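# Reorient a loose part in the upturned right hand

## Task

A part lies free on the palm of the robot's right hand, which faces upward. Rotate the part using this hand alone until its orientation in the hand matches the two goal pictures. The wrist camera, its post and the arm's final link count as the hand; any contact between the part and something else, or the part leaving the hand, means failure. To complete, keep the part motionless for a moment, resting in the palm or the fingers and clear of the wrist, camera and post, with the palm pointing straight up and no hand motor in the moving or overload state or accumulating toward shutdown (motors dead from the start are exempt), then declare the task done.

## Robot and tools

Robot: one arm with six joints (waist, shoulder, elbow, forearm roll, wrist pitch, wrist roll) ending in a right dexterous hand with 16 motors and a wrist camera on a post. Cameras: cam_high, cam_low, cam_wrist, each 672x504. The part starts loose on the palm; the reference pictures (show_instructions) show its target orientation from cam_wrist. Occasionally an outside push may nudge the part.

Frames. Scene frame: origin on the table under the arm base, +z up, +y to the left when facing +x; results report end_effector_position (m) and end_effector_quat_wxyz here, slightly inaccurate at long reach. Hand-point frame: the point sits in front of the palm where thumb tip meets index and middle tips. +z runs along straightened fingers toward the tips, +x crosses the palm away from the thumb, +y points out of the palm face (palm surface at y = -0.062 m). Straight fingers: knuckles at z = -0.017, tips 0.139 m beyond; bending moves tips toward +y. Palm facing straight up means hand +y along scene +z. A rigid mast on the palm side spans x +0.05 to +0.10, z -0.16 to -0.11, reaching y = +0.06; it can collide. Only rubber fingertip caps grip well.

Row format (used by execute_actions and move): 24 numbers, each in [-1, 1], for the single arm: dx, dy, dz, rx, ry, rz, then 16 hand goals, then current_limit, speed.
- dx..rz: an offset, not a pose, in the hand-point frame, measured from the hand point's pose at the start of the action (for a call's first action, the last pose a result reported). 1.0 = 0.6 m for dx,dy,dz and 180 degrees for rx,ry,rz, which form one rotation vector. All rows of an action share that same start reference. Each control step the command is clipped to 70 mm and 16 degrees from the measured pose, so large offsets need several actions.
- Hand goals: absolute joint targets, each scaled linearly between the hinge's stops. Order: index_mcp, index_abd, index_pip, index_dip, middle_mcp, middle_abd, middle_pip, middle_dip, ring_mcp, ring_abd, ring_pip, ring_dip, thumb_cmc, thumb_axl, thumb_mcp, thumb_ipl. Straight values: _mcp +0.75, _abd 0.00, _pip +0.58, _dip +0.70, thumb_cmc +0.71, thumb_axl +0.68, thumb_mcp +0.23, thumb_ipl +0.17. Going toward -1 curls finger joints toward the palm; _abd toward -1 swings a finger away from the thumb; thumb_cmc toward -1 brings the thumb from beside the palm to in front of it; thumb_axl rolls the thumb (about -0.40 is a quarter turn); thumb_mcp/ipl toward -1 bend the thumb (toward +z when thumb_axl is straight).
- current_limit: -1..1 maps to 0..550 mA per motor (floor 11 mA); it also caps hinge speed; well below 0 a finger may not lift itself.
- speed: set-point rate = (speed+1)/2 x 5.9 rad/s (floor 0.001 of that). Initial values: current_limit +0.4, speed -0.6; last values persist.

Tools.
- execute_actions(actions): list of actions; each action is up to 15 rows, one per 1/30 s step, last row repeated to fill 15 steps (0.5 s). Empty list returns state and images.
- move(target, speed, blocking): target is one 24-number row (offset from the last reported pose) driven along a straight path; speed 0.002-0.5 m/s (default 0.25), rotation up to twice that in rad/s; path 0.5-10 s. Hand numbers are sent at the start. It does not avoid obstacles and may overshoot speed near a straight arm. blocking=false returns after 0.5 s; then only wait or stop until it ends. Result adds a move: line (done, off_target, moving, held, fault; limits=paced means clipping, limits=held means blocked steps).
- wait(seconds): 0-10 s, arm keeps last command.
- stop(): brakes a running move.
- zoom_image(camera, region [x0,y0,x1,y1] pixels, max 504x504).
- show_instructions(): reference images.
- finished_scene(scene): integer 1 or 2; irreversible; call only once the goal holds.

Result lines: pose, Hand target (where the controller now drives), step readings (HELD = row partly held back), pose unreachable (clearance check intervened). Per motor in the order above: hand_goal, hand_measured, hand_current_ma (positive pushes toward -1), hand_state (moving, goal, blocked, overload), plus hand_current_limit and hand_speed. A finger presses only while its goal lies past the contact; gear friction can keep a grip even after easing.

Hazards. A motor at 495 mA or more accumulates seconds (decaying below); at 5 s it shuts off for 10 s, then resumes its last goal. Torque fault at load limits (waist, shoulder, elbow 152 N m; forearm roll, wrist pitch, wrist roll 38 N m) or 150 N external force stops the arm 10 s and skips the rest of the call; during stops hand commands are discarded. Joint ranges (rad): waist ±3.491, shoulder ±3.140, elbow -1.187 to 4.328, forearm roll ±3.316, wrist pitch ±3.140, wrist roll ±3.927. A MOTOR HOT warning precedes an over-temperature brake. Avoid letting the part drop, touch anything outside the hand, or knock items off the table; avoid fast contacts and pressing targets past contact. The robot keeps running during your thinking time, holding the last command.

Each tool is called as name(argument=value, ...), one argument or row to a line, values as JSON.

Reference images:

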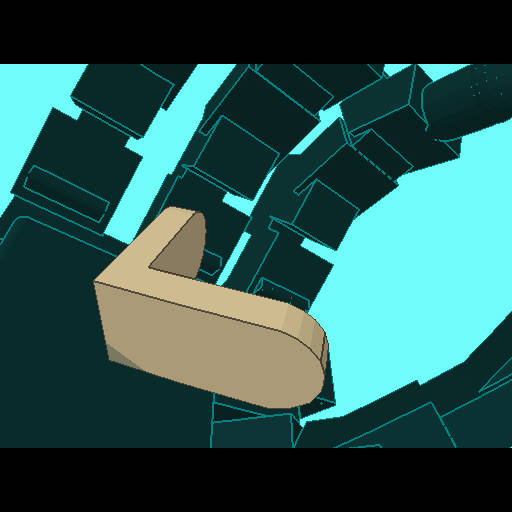

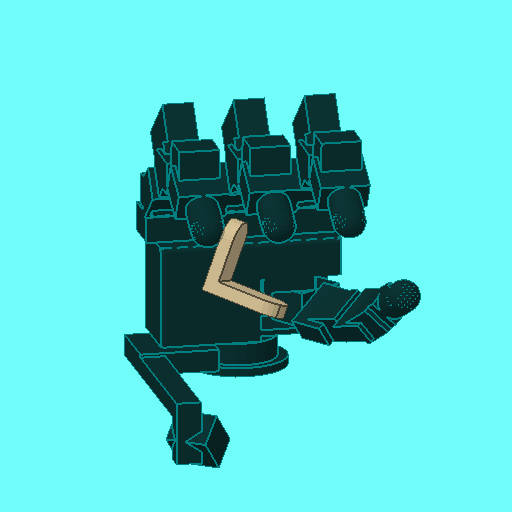

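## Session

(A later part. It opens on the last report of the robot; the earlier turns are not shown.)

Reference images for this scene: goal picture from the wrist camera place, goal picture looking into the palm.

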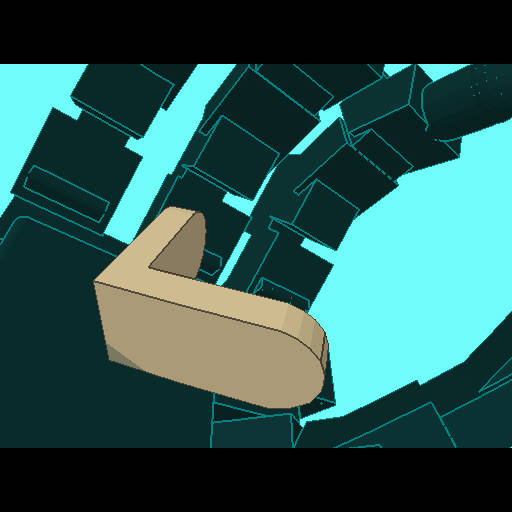

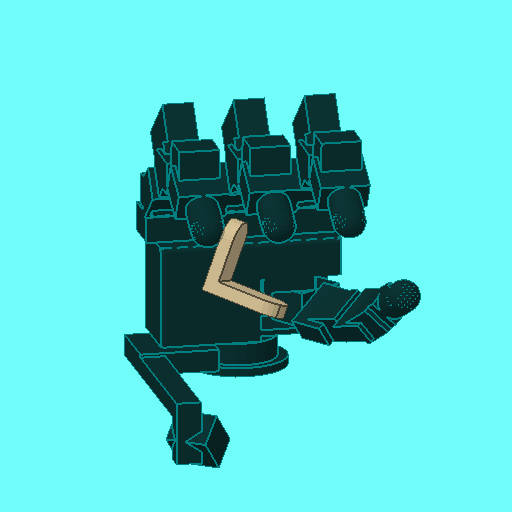

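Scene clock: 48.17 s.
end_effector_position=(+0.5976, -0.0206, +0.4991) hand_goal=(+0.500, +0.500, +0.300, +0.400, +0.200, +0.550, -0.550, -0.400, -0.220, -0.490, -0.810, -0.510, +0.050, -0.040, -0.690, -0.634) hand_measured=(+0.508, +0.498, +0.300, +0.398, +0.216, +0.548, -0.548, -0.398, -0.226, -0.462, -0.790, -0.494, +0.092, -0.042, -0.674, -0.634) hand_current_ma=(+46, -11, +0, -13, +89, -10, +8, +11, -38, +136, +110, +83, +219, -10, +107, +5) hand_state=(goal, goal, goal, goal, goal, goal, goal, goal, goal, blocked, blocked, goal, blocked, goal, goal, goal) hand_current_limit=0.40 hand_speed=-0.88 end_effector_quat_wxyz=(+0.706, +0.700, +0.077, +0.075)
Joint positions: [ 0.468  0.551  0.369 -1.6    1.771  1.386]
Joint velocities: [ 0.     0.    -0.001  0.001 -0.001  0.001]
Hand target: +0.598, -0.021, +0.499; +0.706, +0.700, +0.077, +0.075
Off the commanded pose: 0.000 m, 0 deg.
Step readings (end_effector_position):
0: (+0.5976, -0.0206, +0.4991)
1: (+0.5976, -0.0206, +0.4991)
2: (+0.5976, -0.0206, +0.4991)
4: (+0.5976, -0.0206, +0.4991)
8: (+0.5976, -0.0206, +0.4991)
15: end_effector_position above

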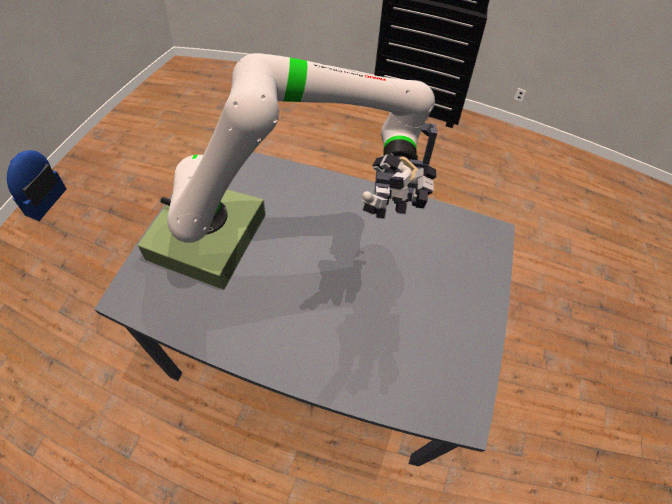

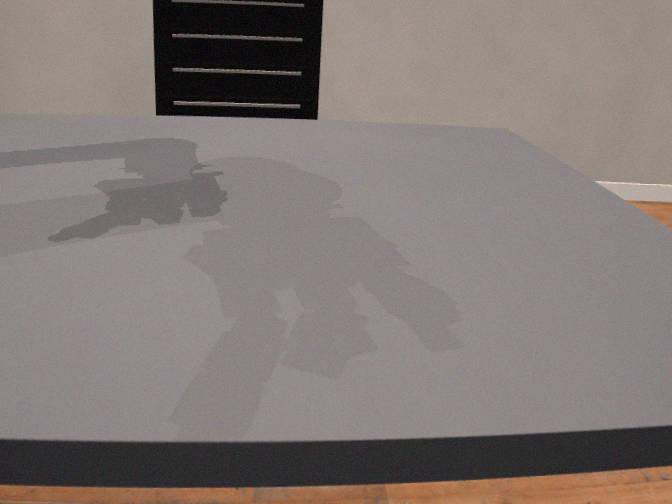

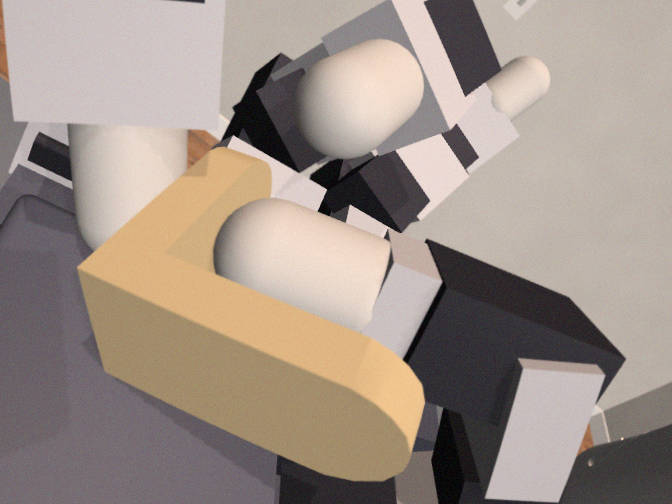

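execute_actions(
  actions=[
    [[0,0,0,0,0,0, 0.5,0.5,0.3,0.4, 0.12,0.6,-0.64,-0.42, -0.22,-0.49,-0.81,-0.51, 0.05,-0.04,-0.69,-0.635, 0.4,-0.8]],
  ],
)

zoom_image(
  camera="cam_high",
  region=[360, 130, 450, 220],
)

Scene clock: 50.30 s.
end_effector_position=(+0.5976, -0.0206, +0.4991) hand_goal=(+0.500, +0.500, +0.300, +0.400, +0.120, +0.600, -0.640, -0.420, -0.220, -0.490, -0.810, -0.510, +0.050, -0.040, -0.690, -0.634) hand_measured=(+0.508, +0.498, +0.300, +0.398, +0.140, +0.598, -0.630, -0.418, -0.226, -0.462, -0.790, -0.494, +0.092, -0.042, -0.674, -0.634) hand_current_ma=(+46, -11, +0, -13, +108, -7, +47, +11, -38, +136, +110, +83, +219, -7, +107, +5) hand_state=(goal, goal, goal, goal, blocked, goal, goal, goal, goal, blocked, blocked, goal, blocked, goal, goal, goal) hand_current_limit=0.40 hand_speed=-0.80 end_effector_quat_wxyz=(+0.706, +0.700, +0.077, +0.075)
Joint positions: [ 0.468  0.551  0.369 -1.6    1.771  1.386]
Joint velocities: [ 0.     0.001 -0.    -0.001 -0.001 -0.   ]
Hand target: +0.598, -0.021, +0.499; +0.706, +0.700, +0.077, +0.075
Off the commanded pose: 0.000 m, 0 deg.
Step readings (end_effector_position):
0: (+0.5976, -0.0206, +0.4991)
1: (+0.5976, -0.0206, +0.4991)
2: (+0.5976, -0.0206, +0.4991)
4: (+0.5976, -0.0206, +0.4991)
8: (+0.5976, -0.0206, +0.4991)
15: end_effector_position above

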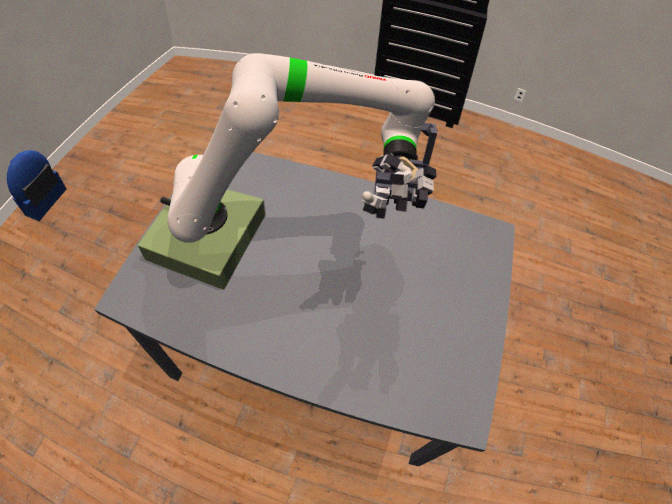

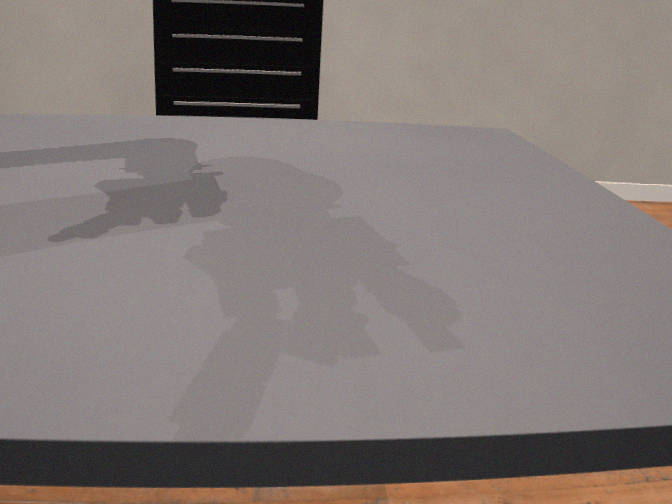

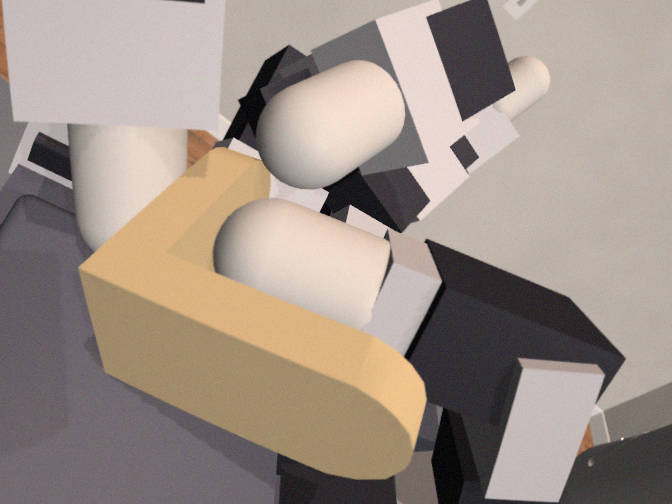

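Region (360, 130, 450, 220) of cam_high's 672x504 image, scaled by 5.600, with more detail than that image has.

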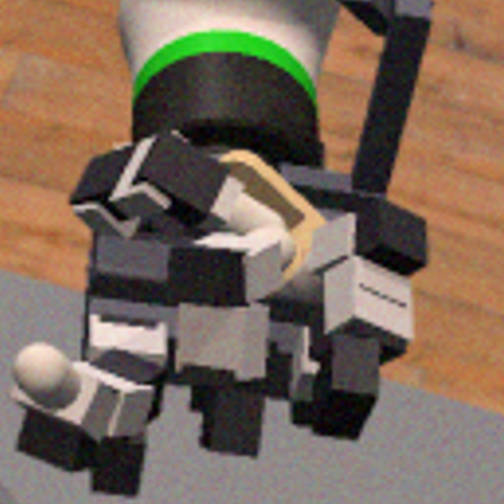

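execute_actions(
  actions=[
    [[0,0,0,0,0,0, 0.5,0.5,0.3,0.4, 0.14,0.6,-0.71,-0.48, -0.22,-0.49,-0.81,-0.51, 0.05,-0.02,-0.69,-0.635, 0.4,-0.85]],
  ],
)

Scene clock: 50.93 s.
end_effector_position=(+0.5976, -0.0206, +0.4991) hand_goal=(+0.500, +0.500, +0.300, +0.400, +0.140, +0.600, -0.710, -0.480, -0.220, -0.490, -0.810, -0.510, +0.050, -0.020, -0.690, -0.634) hand_measured=(+0.508, +0.498, +0.300, +0.398, +0.152, +0.598, -0.660, -0.460, -0.228, -0.462, -0.790, -0.494, +0.092, -0.026, -0.674, -0.630) hand_current_ma=(+46, -11, +0, -13, +61, -5, +256, +109, -39, +136, +107, +83, +219, -41, +113, +28) hand_state=(goal, goal, goal, goal, goal, goal, blocked, blocked, goal, blocked, blocked, goal, blocked, goal, goal, goal) hand_current_limit=0.40 hand_speed=-0.85 end_effector_quat_wxyz=(+0.706, +0.700, +0.077, +0.075)
Joint positions: [ 0.468  0.551  0.369 -1.6    1.771  1.386]
Joint velocities: [ 0.001  0.    -0.001 -0.002 -0.001  0.002]
Hand target: +0.598, -0.021, +0.499; +0.706, +0.700, +0.077, +0.075
Off the commanded pose: 0.000 m, 0 deg.
Step readings (end_effector_position):
0: (+0.5976, -0.0206, +0.4991)
1: (+0.5976, -0.0206, +0.4991)
2: (+0.5976, -0.0206, +0.4991)
4: (+0.5976, -0.0206, +0.4991)
8: (+0.5976, -0.0206, +0.4991)
15: end_effector_position above

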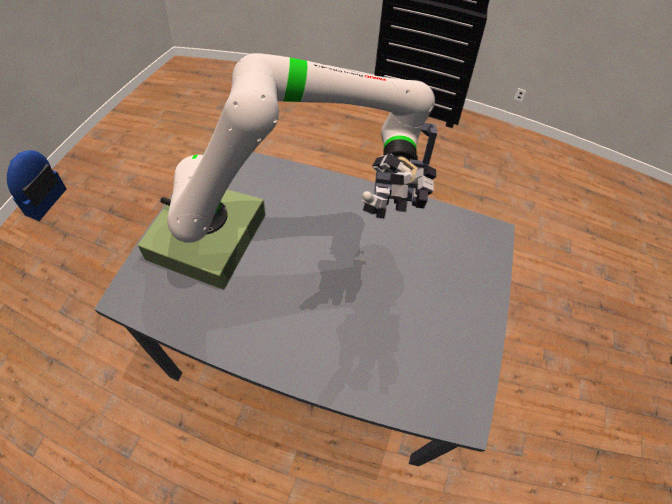

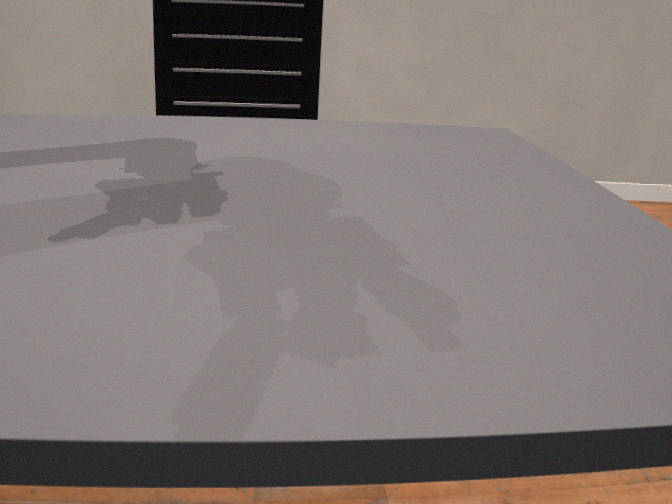

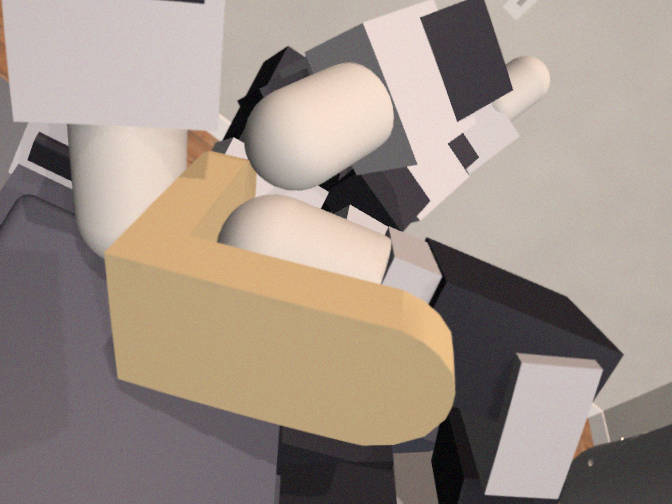

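wait(
  seconds=0.5,
)

finished_scene(
  scene=1,
)

Scene clock: 51.70 s.
end_effector_position=(+0.5976, -0.0206, +0.4991) hand_goal=(+0.500, +0.500, +0.300, +0.400, +0.140, +0.600, -0.710, -0.480, -0.220, -0.490, -0.810, -0.510, +0.050, -0.020, -0.690, -0.634) hand_measured=(+0.508, +0.498, +0.300, +0.398, +0.152, +0.598, -0.660, -0.460, -0.228, -0.462, -0.790, -0.494, +0.092, -0.026, -0.674, -0.630) hand_current_ma=(+46, -11, +0, -13, +61, -5, +256, +109, -39, +136, +107, +83, +219, -41, +113, +28) hand_state=(goal, goal, goal, goal, goal, goal, blocked, blocked, goal, blocked, blocked, goal, blocked, goal, goal, goal) hand_current_limit=0.40 hand_speed=-0.85 end_effector_quat_wxyz=(+0.706, +0.700, +0.077, +0.075)
Joint positions: [ 0.468  0.551  0.369 -1.6    1.771  1.386]
Joint velocities: [ 0.    -0.001  0.     0.002  0.001 -0.001]
Hand target: +0.598, -0.021, +0.499; +0.706, +0.700, +0.077, +0.075
Off the commanded pose: 0.000 m, 0 deg.
wait: 0.50 s; at rest from the start

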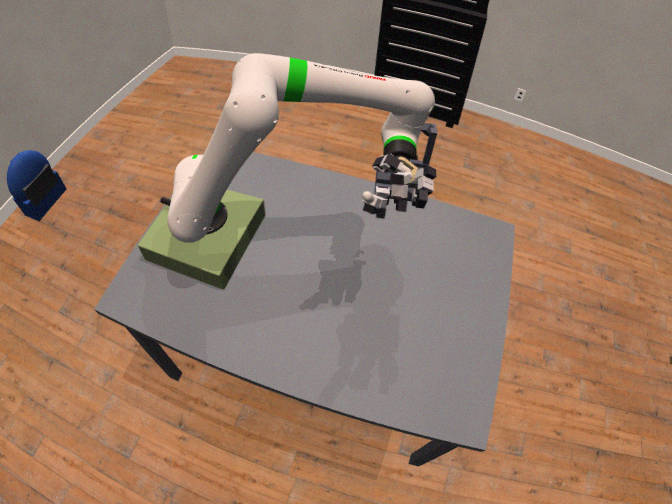

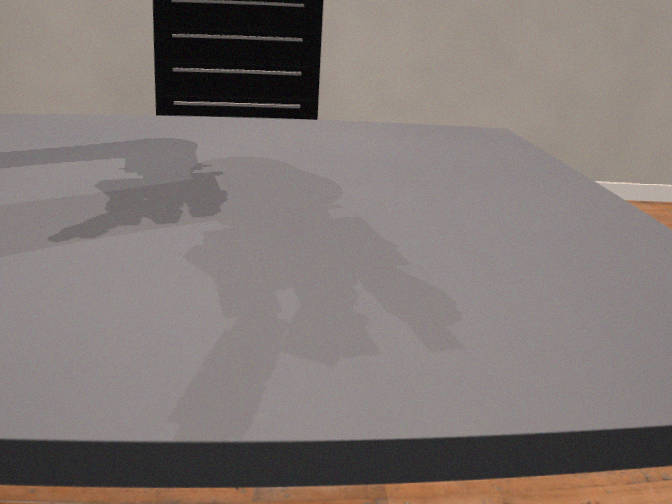

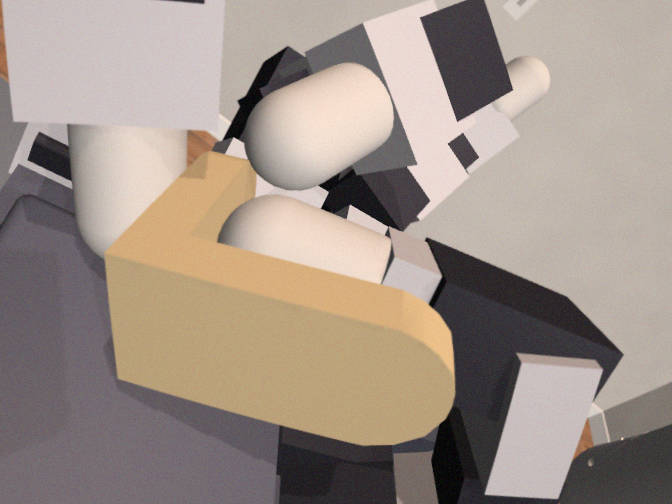

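The scene is finished: the task was done.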